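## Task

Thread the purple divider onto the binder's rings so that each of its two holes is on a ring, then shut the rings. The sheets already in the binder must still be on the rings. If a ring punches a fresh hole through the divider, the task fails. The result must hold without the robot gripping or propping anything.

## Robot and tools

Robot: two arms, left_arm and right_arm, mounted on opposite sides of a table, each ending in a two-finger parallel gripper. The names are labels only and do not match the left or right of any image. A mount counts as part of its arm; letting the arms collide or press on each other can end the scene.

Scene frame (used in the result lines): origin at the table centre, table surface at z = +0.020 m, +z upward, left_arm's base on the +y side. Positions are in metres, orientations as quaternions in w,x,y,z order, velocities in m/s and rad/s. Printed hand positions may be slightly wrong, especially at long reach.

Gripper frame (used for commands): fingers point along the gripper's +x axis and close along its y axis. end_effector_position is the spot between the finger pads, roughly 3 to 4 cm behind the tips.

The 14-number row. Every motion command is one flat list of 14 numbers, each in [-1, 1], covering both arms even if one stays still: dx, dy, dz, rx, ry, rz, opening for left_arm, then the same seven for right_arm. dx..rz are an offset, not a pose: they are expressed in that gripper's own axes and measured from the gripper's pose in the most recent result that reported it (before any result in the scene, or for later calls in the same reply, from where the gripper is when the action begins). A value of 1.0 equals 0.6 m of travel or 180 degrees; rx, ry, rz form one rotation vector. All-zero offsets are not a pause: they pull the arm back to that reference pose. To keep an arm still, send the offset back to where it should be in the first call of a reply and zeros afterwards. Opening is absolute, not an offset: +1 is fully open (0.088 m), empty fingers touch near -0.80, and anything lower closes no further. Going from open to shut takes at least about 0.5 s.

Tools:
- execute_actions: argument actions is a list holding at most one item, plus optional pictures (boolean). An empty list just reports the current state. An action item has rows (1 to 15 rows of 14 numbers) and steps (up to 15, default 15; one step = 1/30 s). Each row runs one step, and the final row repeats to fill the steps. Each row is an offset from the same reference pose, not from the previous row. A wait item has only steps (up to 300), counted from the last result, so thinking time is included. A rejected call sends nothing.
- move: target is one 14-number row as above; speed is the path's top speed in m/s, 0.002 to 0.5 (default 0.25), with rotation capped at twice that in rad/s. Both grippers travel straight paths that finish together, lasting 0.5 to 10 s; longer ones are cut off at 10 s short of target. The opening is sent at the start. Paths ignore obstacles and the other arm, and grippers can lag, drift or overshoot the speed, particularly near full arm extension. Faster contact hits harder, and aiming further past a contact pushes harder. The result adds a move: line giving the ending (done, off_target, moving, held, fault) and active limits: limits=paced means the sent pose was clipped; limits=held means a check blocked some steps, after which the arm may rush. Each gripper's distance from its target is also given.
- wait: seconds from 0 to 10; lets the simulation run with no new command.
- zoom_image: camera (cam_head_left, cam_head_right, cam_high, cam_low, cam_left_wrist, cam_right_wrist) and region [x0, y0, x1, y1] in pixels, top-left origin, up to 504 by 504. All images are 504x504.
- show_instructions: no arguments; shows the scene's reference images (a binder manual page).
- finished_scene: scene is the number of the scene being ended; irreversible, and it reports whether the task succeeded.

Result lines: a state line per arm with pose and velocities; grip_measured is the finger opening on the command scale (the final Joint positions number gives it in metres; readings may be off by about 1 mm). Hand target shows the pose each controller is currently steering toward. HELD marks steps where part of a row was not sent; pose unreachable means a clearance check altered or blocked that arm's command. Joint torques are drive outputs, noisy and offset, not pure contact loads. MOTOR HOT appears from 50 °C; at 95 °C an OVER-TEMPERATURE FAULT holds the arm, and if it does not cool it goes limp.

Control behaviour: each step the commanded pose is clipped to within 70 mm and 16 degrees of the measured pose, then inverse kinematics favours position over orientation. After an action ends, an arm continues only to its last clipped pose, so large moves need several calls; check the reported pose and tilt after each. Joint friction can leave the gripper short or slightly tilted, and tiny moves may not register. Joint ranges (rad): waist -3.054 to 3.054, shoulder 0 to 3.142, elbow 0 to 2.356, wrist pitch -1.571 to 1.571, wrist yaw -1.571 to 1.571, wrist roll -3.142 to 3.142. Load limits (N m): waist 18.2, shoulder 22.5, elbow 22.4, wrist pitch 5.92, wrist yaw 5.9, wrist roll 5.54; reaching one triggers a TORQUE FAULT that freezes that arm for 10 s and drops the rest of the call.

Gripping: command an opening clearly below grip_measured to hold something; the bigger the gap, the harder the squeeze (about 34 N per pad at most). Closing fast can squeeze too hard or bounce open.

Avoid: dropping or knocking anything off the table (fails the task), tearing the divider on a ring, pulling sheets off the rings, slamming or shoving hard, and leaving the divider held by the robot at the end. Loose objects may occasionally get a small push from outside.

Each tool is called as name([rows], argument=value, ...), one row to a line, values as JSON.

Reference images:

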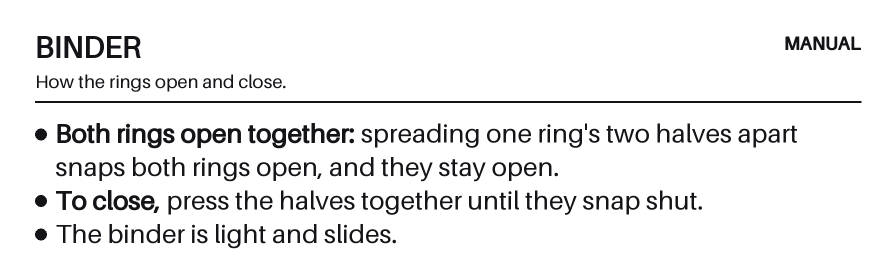

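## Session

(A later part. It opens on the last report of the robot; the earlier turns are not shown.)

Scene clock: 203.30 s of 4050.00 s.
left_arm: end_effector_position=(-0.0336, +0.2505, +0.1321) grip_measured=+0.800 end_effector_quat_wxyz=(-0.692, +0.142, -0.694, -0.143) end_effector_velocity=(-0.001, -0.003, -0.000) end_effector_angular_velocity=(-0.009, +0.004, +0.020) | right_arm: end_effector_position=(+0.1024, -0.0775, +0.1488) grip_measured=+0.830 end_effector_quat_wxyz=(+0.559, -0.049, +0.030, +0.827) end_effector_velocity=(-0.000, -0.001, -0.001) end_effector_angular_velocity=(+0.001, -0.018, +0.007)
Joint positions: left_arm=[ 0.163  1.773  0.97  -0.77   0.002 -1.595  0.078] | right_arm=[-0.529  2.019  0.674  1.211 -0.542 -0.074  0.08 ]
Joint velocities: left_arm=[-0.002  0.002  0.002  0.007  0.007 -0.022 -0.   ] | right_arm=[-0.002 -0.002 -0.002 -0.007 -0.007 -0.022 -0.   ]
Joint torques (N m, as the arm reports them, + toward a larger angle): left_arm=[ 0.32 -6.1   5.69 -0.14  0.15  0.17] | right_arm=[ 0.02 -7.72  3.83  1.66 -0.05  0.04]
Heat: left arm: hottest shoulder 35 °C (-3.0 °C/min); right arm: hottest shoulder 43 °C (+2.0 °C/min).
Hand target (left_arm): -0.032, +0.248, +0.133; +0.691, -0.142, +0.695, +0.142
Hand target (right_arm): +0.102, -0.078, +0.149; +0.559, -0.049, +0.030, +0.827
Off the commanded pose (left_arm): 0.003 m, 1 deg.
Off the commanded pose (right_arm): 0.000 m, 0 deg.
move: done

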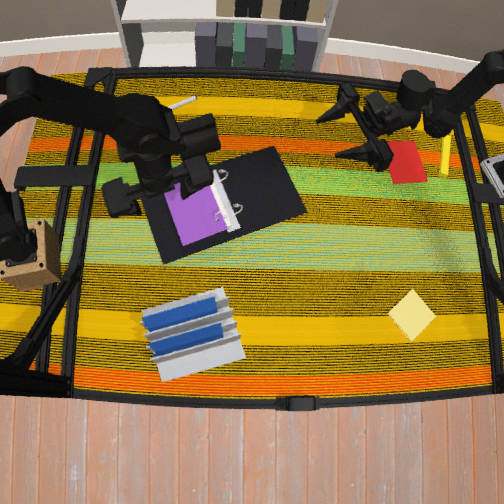

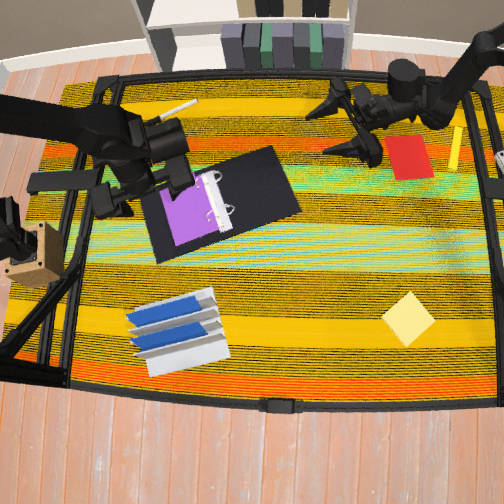

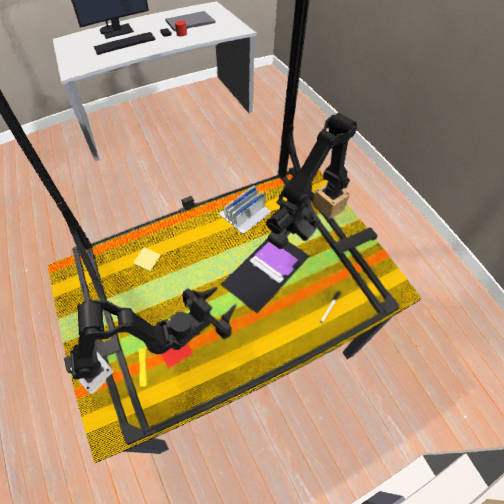

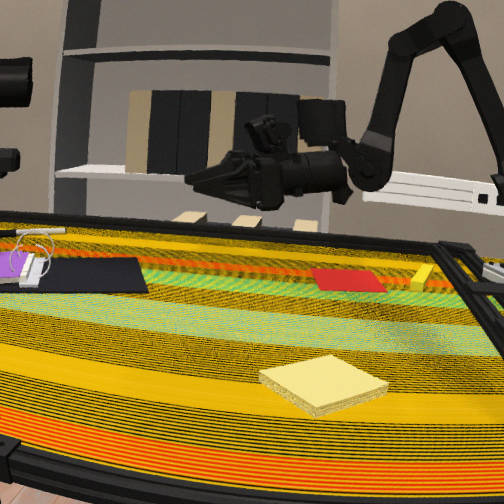

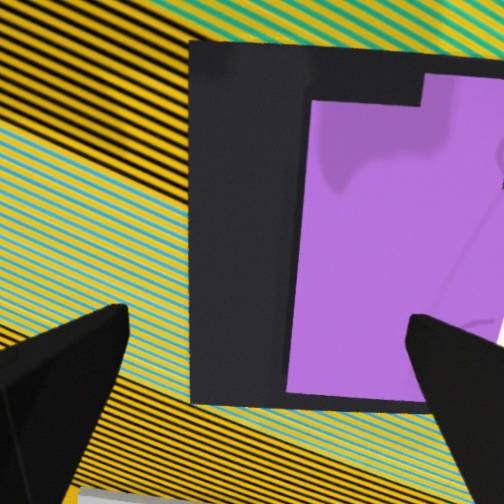

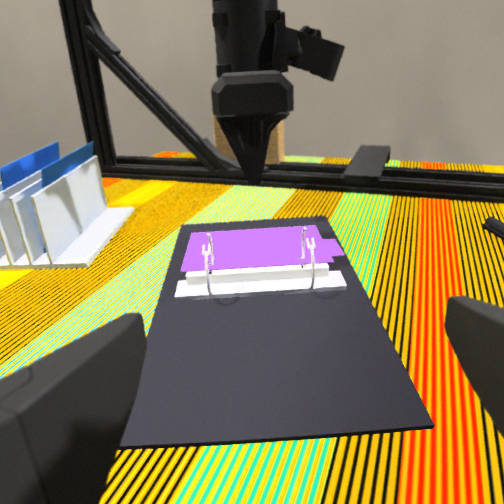

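move(target=[0,-0.2,-0.068,0,0,0,0.8,0,0,0,0,0,0,0.83])

move(target=[0.06,0,0,0,0,0,0.8,0,0,0,0,0,0,0.83], speed=0.08)

Scene clock: 209.70 s of 4050.00 s.
left_arm: end_effector_position=(-0.0247, +0.1271, +0.1313) grip_measured=+0.800 end_effector_quat_wxyz=(-0.692, +0.141, -0.694, -0.142) end_effector_velocity=(-0.002, -0.000, +0.001) end_effector_angular_velocity=(+0.014, -0.004, -0.000) | right_arm: end_effector_position=(+0.1024, -0.0775, +0.1488) grip_measured=+0.830 end_effector_quat_wxyz=(+0.559, -0.049, +0.030, +0.827) end_effector_velocity=(-0.002, -0.001, -0.003) end_effector_angular_velocity=(-0.009, -0.004, +0.011)
Joint positions: left_arm=[ 0.07   2.182  1.564 -0.955  0.003 -1.685  0.078] | right_arm=[-0.529  2.019  0.674  1.211 -0.542 -0.074  0.08 ]
Joint velocities: left_arm=[-0.007  0.007  0.017 -0.022 -0.007 -0.007 -0.   ] | right_arm=[ 0.002  0.002 -0.002 -0.007 -0.007 -0.007 -0.   ]
Joint torques (N m, as the arm reports them, + toward a larger angle): left_arm=[-0.16 -9.3   6.28 -0.18  0.04 -0.09] | right_arm=[ 0.02 -7.72  3.85  1.65 -0.05  0.05]
Heat: left arm: hottest shoulder 35 °C (-3.0 °C/min); right arm: hottest shoulder 42 °C (+1.0 °C/min).
Hand target (left_arm): -0.025, +0.124, +0.131; +0.691, -0.142, +0.694, +0.143
Hand target (right_arm): +0.102, -0.078, +0.149; +0.559, -0.049, +0.030, +0.827
Off the commanded pose (left_arm): 0.003 m, 0 deg.
Off the commanded pose (right_arm): 0.000 m, 0 deg.
After step 90, 2.47 s passed at rest.
move: done

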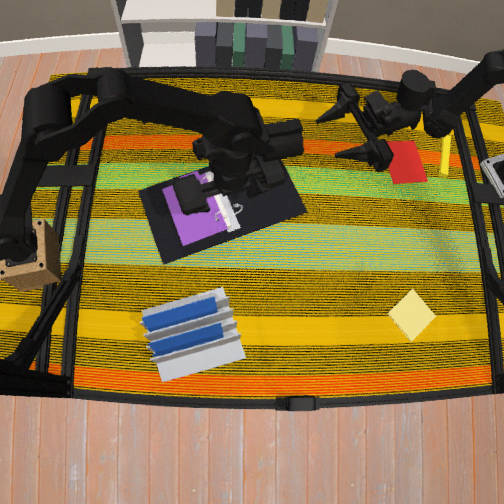

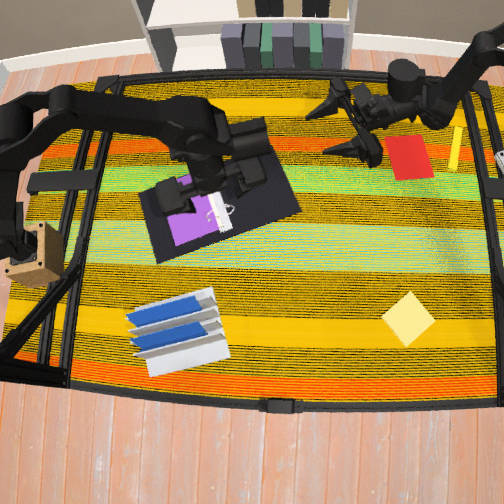

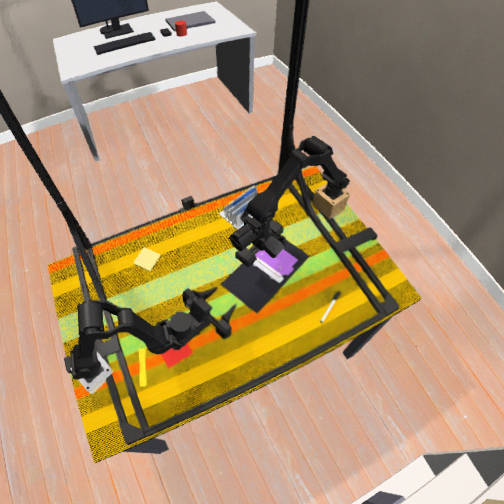

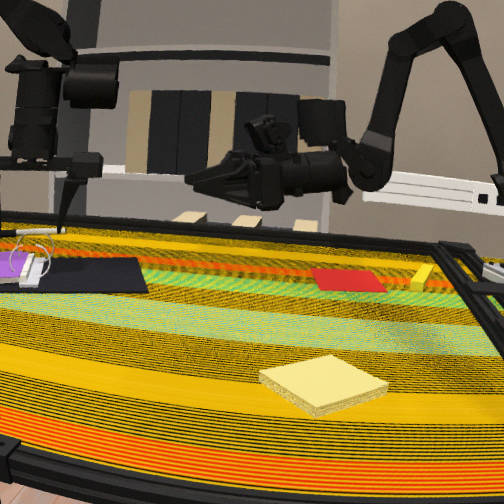

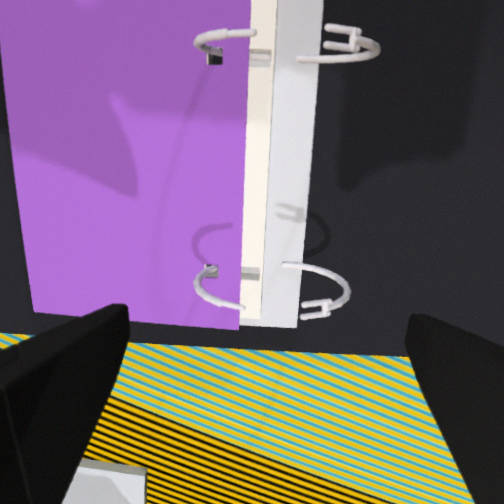

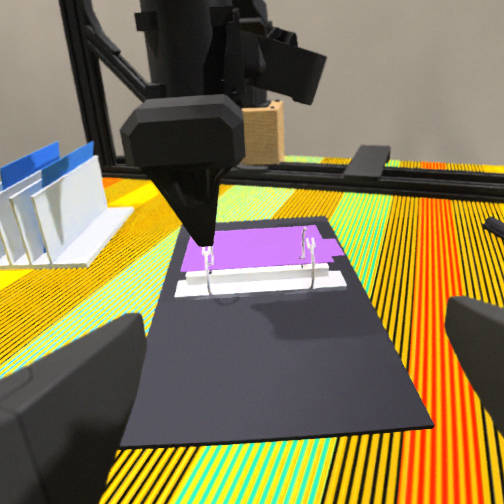

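Scene clock: 210.50 s of 4050.00 s.
left_arm: end_effector_position=(-0.0241, +0.1251, +0.0992) grip_measured=+0.800 end_effector_quat_wxyz=(-0.692, +0.144, -0.694, -0.139) end_effector_velocity=(-0.001, -0.002, +0.000) end_effector_angular_velocity=(-0.005, -0.009, -0.015) | right_arm: end_effector_position=(+0.1024, -0.0775, +0.1488) grip_measured=+0.830 end_effector_quat_wxyz=(+0.559, -0.049, +0.030, +0.827) end_effector_velocity=(-0.004, -0.002, -0.001) end_effector_angular_velocity=(-0.009, +0.011, +0.023)
Joint positions: left_arm=[ 0.07   2.234  1.511 -0.841  0.003 -1.685  0.078] | right_arm=[-0.529  2.019  0.674  1.211 -0.542 -0.074  0.08 ]
Joint velocities: left_arm=[-0.007 -0.002 -0.002  0.007 -0.007  0.007 -0.   ] | right_arm=[ 0.002 -0.002 -0.002 -0.007 -0.022  0.007 -0.   ]
Joint torques (N m, as the arm reports them, + toward a larger angle): left_arm=[-0.07 -9.82  4.01  0.17  0.    0.03] | right_arm=[ 0.03 -7.73  3.84  1.66 -0.05  0.04]
Heat: left arm: hottest shoulder 35 °C (-3.0 °C/min); right arm: hottest shoulder 42 °C (+1.0 °C/min).
Hand target (left_arm): -0.025, +0.127, +0.095; +0.692, -0.141, +0.694, +0.142
Hand target (right_arm): +0.102, -0.078, +0.149; +0.559, -0.049, +0.030, +0.827
Off the commanded pose (left_arm): 0.004 m, 1 deg.
Off the commanded pose (right_arm): 0.000 m, 0 deg.
move: done

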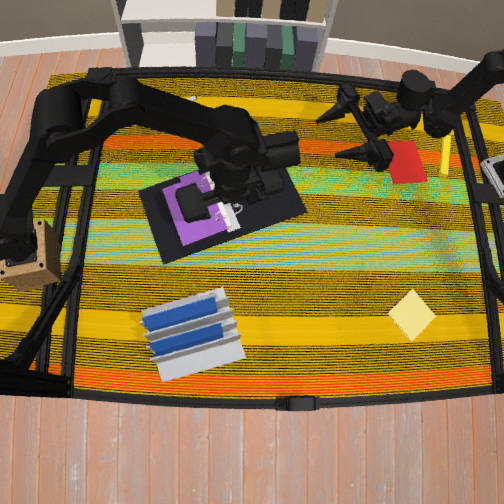

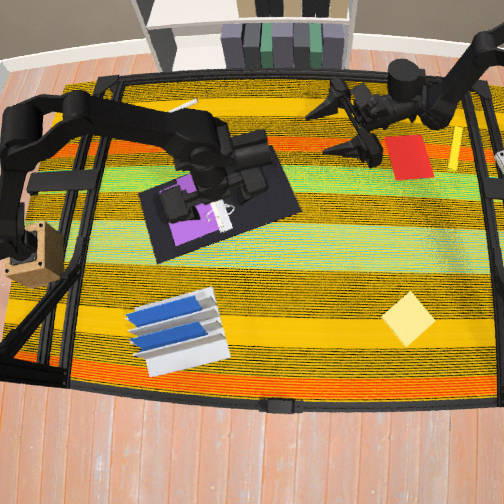

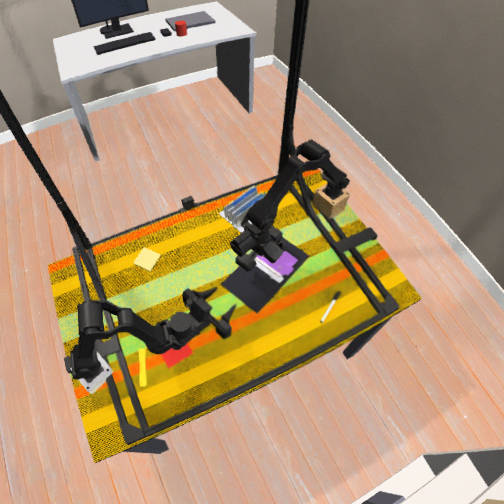

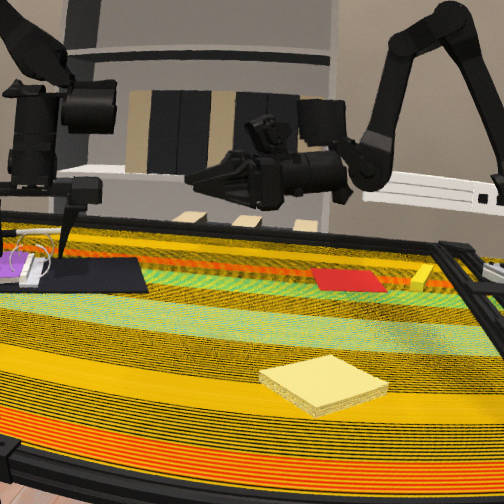

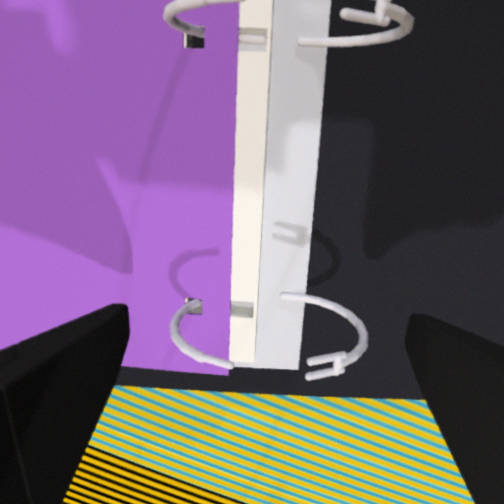

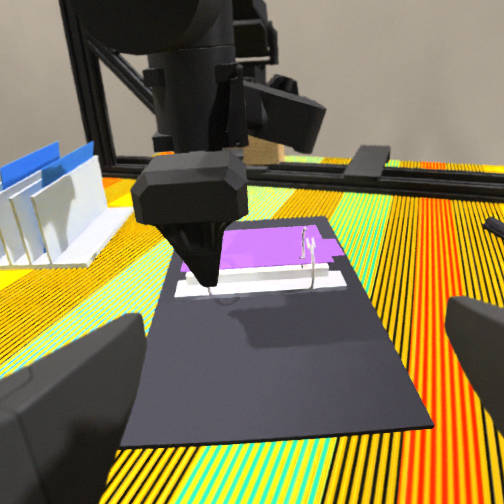

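move(target=[0.012,0,-0.006,0,0,0,0.45,0,0,0,0,0,0,0.83], speed=0.05)

execute_actions([
  {"rows":[[0,0,0,0,0,0,0.38,0,0,0,0,0,0,0.83],[0,0,0,0,0,0,0.32,0,0,0,0,0,0,0.83],[0,0,0,0,0,0,0.26,0,0,0,0,0,0,0.83],[0,0,0,0,0,0,0.2,0,0,0,0,0,0,0.83],[0,0,0,0,0,0,0.15,0,0,0,0,0,0,0.83],[0,0,0,0,0,0,0.1,0,0,0,0,0,0,0.83],[0,0,0,0,0,0,0.06,0,0,0,0,0,0,0.83]]},
])

Scene clock: 218.57 s of 4050.00 s.
left_arm: end_effector_position=(-0.0254, +0.1221, +0.0975) grip_measured=+0.451 end_effector_quat_wxyz=(-0.693, +0.147, -0.693, -0.135) end_effector_velocity=(-0.003, +0.001, +0.000) end_effector_angular_velocity=(+0.005, +0.009, +0.005) | right_arm: end_effector_position=(+0.1024, -0.0775, +0.1488) grip_measured=+0.830 end_effector_quat_wxyz=(+0.559, -0.049, +0.030, +0.827) end_effector_velocity=(-0.000, -0.001, -0.003) end_effector_angular_velocity=(-0.009, -0.004, +0.006)
Joint positions: left_arm=[ 0.064  2.237  1.51  -0.825  0.002 -1.689  0.061] | right_arm=[-0.529  2.019  0.674  1.211 -0.542 -0.074  0.08 ]
Joint velocities: left_arm=[-0.002 -0.002 -0.002 -0.007  0.007 -0.007 -0.   ] | right_arm=[-0.002  0.002 -0.002 -0.007 -0.007 -0.007 -0.   ]
Joint torques (N m, as the arm reports them, + toward a larger angle): left_arm=[-0.37 -9.27  3.98  0.39  0.02 -0.1 ] | right_arm=[ 0.02 -7.72  3.83  1.65 -0.05  0.04]
Heat: left arm: hottest shoulder 36 °C (-1.0 °C/min); right arm: hottest shoulder 41 °C (-1.0 °C/min).
Hand target (left_arm): -0.028, +0.124, +0.092; +0.692, -0.144, +0.693, +0.139
Hand target (right_arm): +0.102, -0.078, +0.149; +0.559, -0.049, +0.030, +0.827
Off the commanded pose (left_arm): 0.006 m, 1 deg.
Off the commanded pose (right_arm): 0.000 m, 0 deg.
After step 90, 4.37 s passed at rest.
move: done

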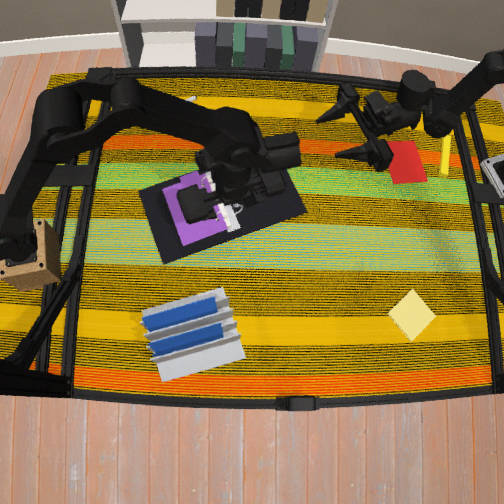

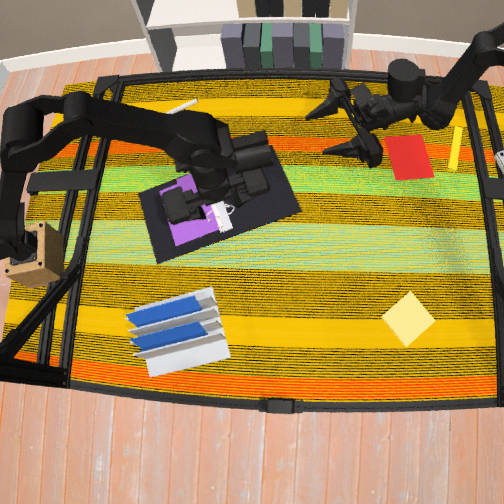

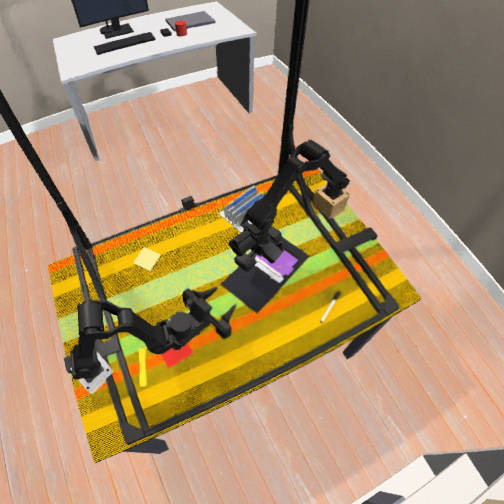

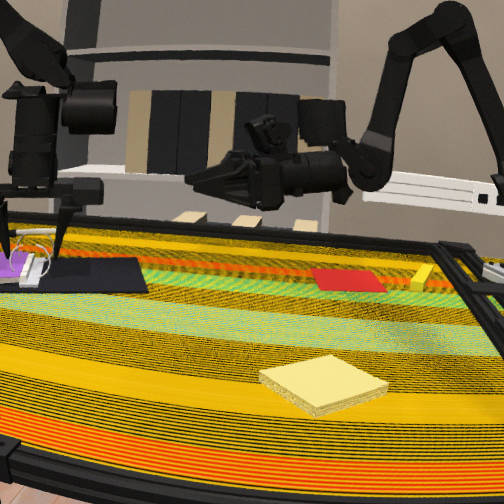

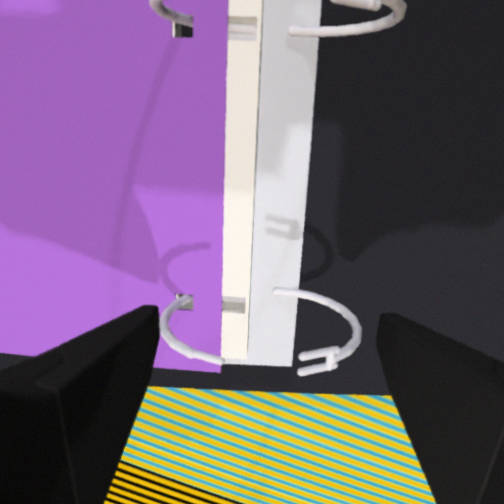

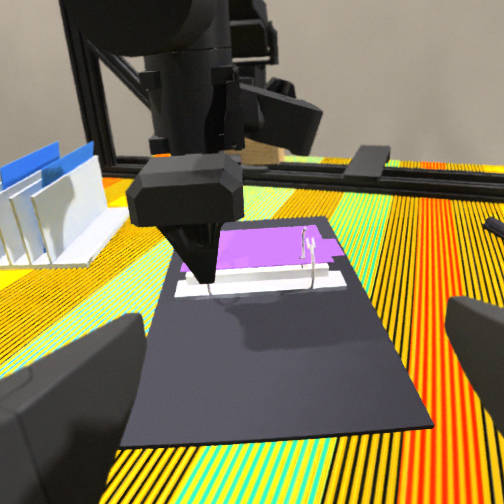

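Scene clock: 219.07 s of 4050.00 s.
left_arm: end_effector_position=(-0.0260, +0.1228, +0.0982) grip_measured=+0.064 end_effector_quat_wxyz=(-0.692, +0.146, -0.694, -0.135) end_effector_velocity=(+0.000, -0.001, +0.000) end_effector_angular_velocity=(-0.005, -0.009, +0.005) | right_arm: end_effector_position=(+0.1024, -0.0775, +0.1488) grip_measured=+0.830 end_effector_quat_wxyz=(+0.559, -0.049, +0.030, +0.827) end_effector_velocity=(-0.004, -0.003, +0.002) end_effector_angular_velocity=(+0.005, +0.008, +0.023)
Joint positions: left_arm=[ 0.064  2.235  1.51  -0.83   0.003 -1.688  0.042] | right_arm=[-0.529  2.019  0.674  1.211 -0.542 -0.074  0.08 ]
Joint velocities: left_arm=[-0.002 -0.002 -0.002  0.007 -0.007 -0.007 -0.002] | right_arm=[ 0.002 -0.007 -0.007  0.007 -0.022  0.007 -0.   ]
Joint torques (N m, as the arm reports them, + toward a larger angle): left_arm=[  0.05 -10.41   4.64   0.3   -0.06   0.03] | right_arm=[ 0.03 -7.73  3.84  1.65 -0.05  0.05]
Heat: left arm: hottest shoulder 36 °C (-1.0 °C/min); right arm: hottest shoulder 41 °C (-1.0 °C/min).
Hand target (left_arm): -0.025, +0.122, +0.098; +0.693, -0.147, +0.693, +0.134
Hand target (right_arm): +0.102, -0.078, +0.149; +0.559, -0.049, +0.030, +0.827
Off the commanded pose (left_arm): 0.001 m, 0 deg.
Off the commanded pose (right_arm): 0.000 m, 0 deg.
Steps of this call (steps 1 to 15: all 15 steps of this action). Readings (end_effector_position):
1: left_arm (-0.0257, +0.1223, +0.0975) | right_arm (+0.1024, -0.0775, +0.1488)
2: left_arm (-0.0259, +0.1229, +0.0975) | right_arm (+0.1024, -0.0775, +0.1488)
4: left_arm (-0.0263, +0.1240, +0.0974) | right_arm (+0.1024, -0.0775, +0.1488)
8: left_arm (-0.0263, +0.1240, +0.0983) | right_arm (+0.1024, -0.0775, +0.1488)
15: the state above

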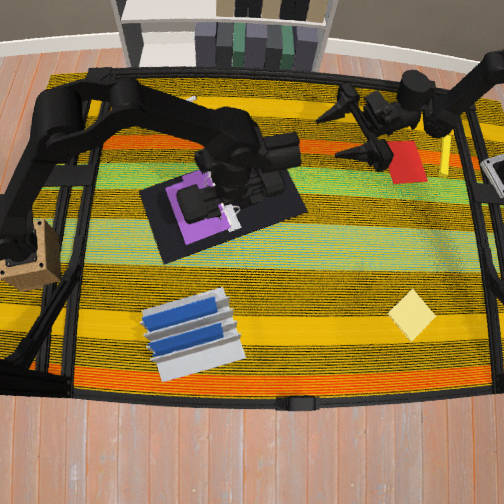

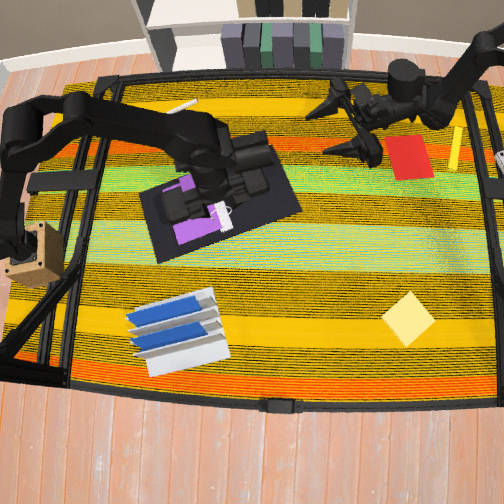

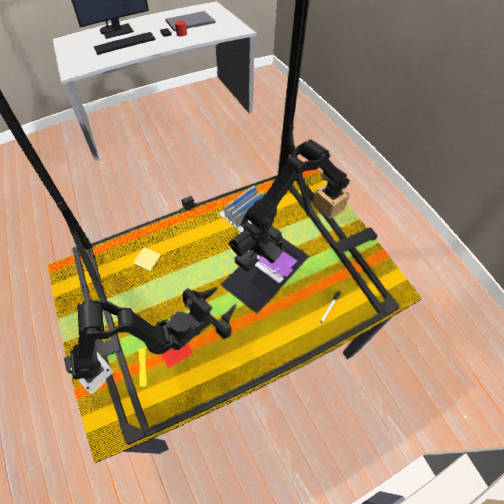

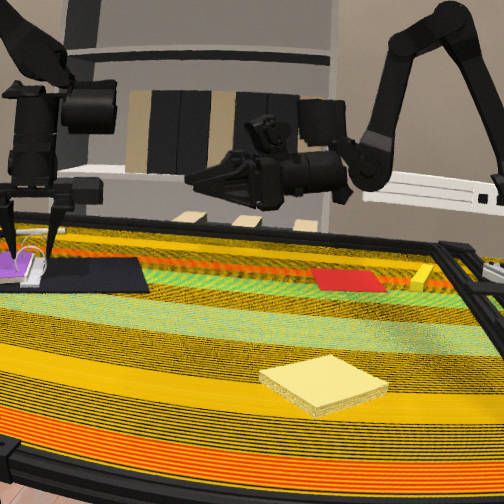

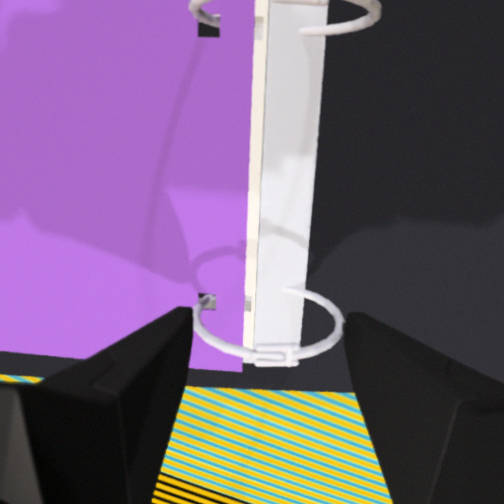

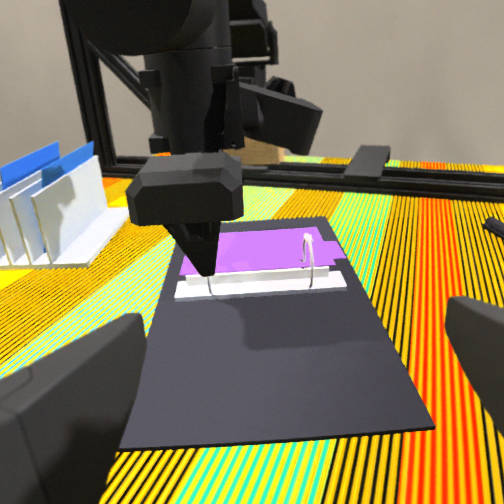

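move(target=[-0.12,0.02,0,0,0,0,0.8,0,0,0,0,0,0,0.83], speed=0.15)

Scene clock: 222.57 s of 4050.00 s.
left_arm: end_effector_position=(-0.0304, +0.1380, +0.1637) grip_measured=+0.800 end_effector_quat_wxyz=(-0.692, +0.140, -0.694, -0.142) end_effector_velocity=(-0.002, +0.001, -0.000) end_effector_angular_velocity=(+0.009, -0.005, -0.000) | right_arm: end_effector_position=(+0.1024, -0.0775, +0.1488) grip_measured=+0.830 end_effector_quat_wxyz=(+0.559, -0.049, +0.030, +0.827) end_effector_velocity=(-0.002, -0.001, -0.001) end_effector_angular_velocity=(-0.004, -0.005, +0.011)
Joint positions: left_arm=[ 0.064  2.097  1.564 -1.041  0.003 -1.689  0.078] | right_arm=[-0.529  2.019  0.674  1.211 -0.542 -0.074  0.08 ]
Joint velocities: left_arm=[-0.007  0.002  0.002 -0.007 -0.007 -0.007 -0.   ] | right_arm=[ 0.002 -0.002 -0.002 -0.007 -0.007 -0.007 -0.   ]
Joint torques (N m, as the arm reports them, + toward a larger angle): left_arm=[ -0.22 -11.48   6.15  -0.14   0.    -0.02] | right_arm=[ 0.05 -7.73  3.84  1.65 -0.05  0.04]
Heat: left arm: hottest shoulder 36 °C (-1.0 °C/min); right arm: hottest shoulder 41 °C (-1.0 °C/min).
Hand target (left_arm): -0.030, +0.135, +0.170; +0.692, -0.146, +0.694, +0.135
Hand target (right_arm): +0.102, -0.078, +0.149; +0.559, -0.049, +0.030, +0.827
Off the commanded pose (left_arm): 0.007 m, 1 deg.
Off the commanded pose (right_arm): 0.000 m, 0 deg.
move: done

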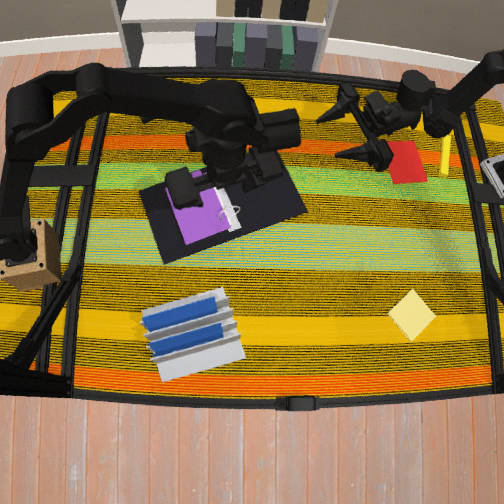

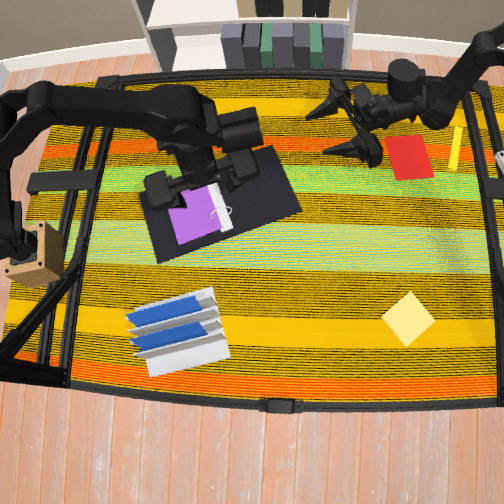

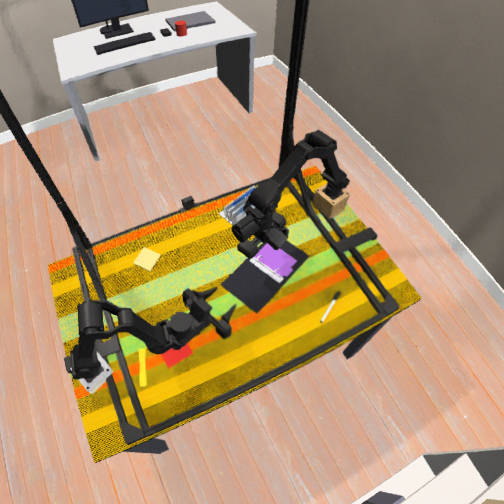

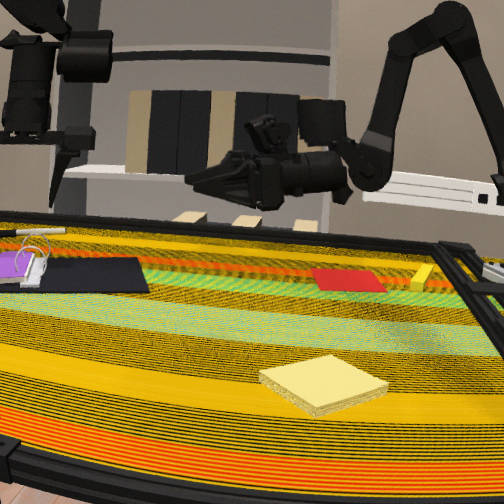

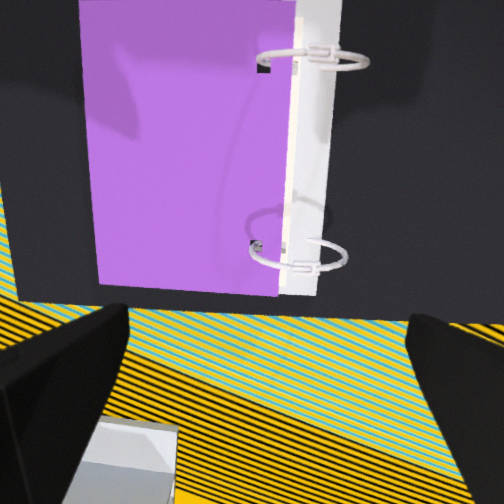

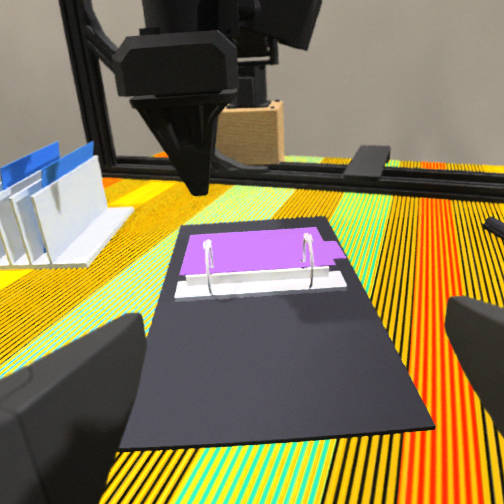

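finished_scene(scene=1)

The scene is finished: the task was done.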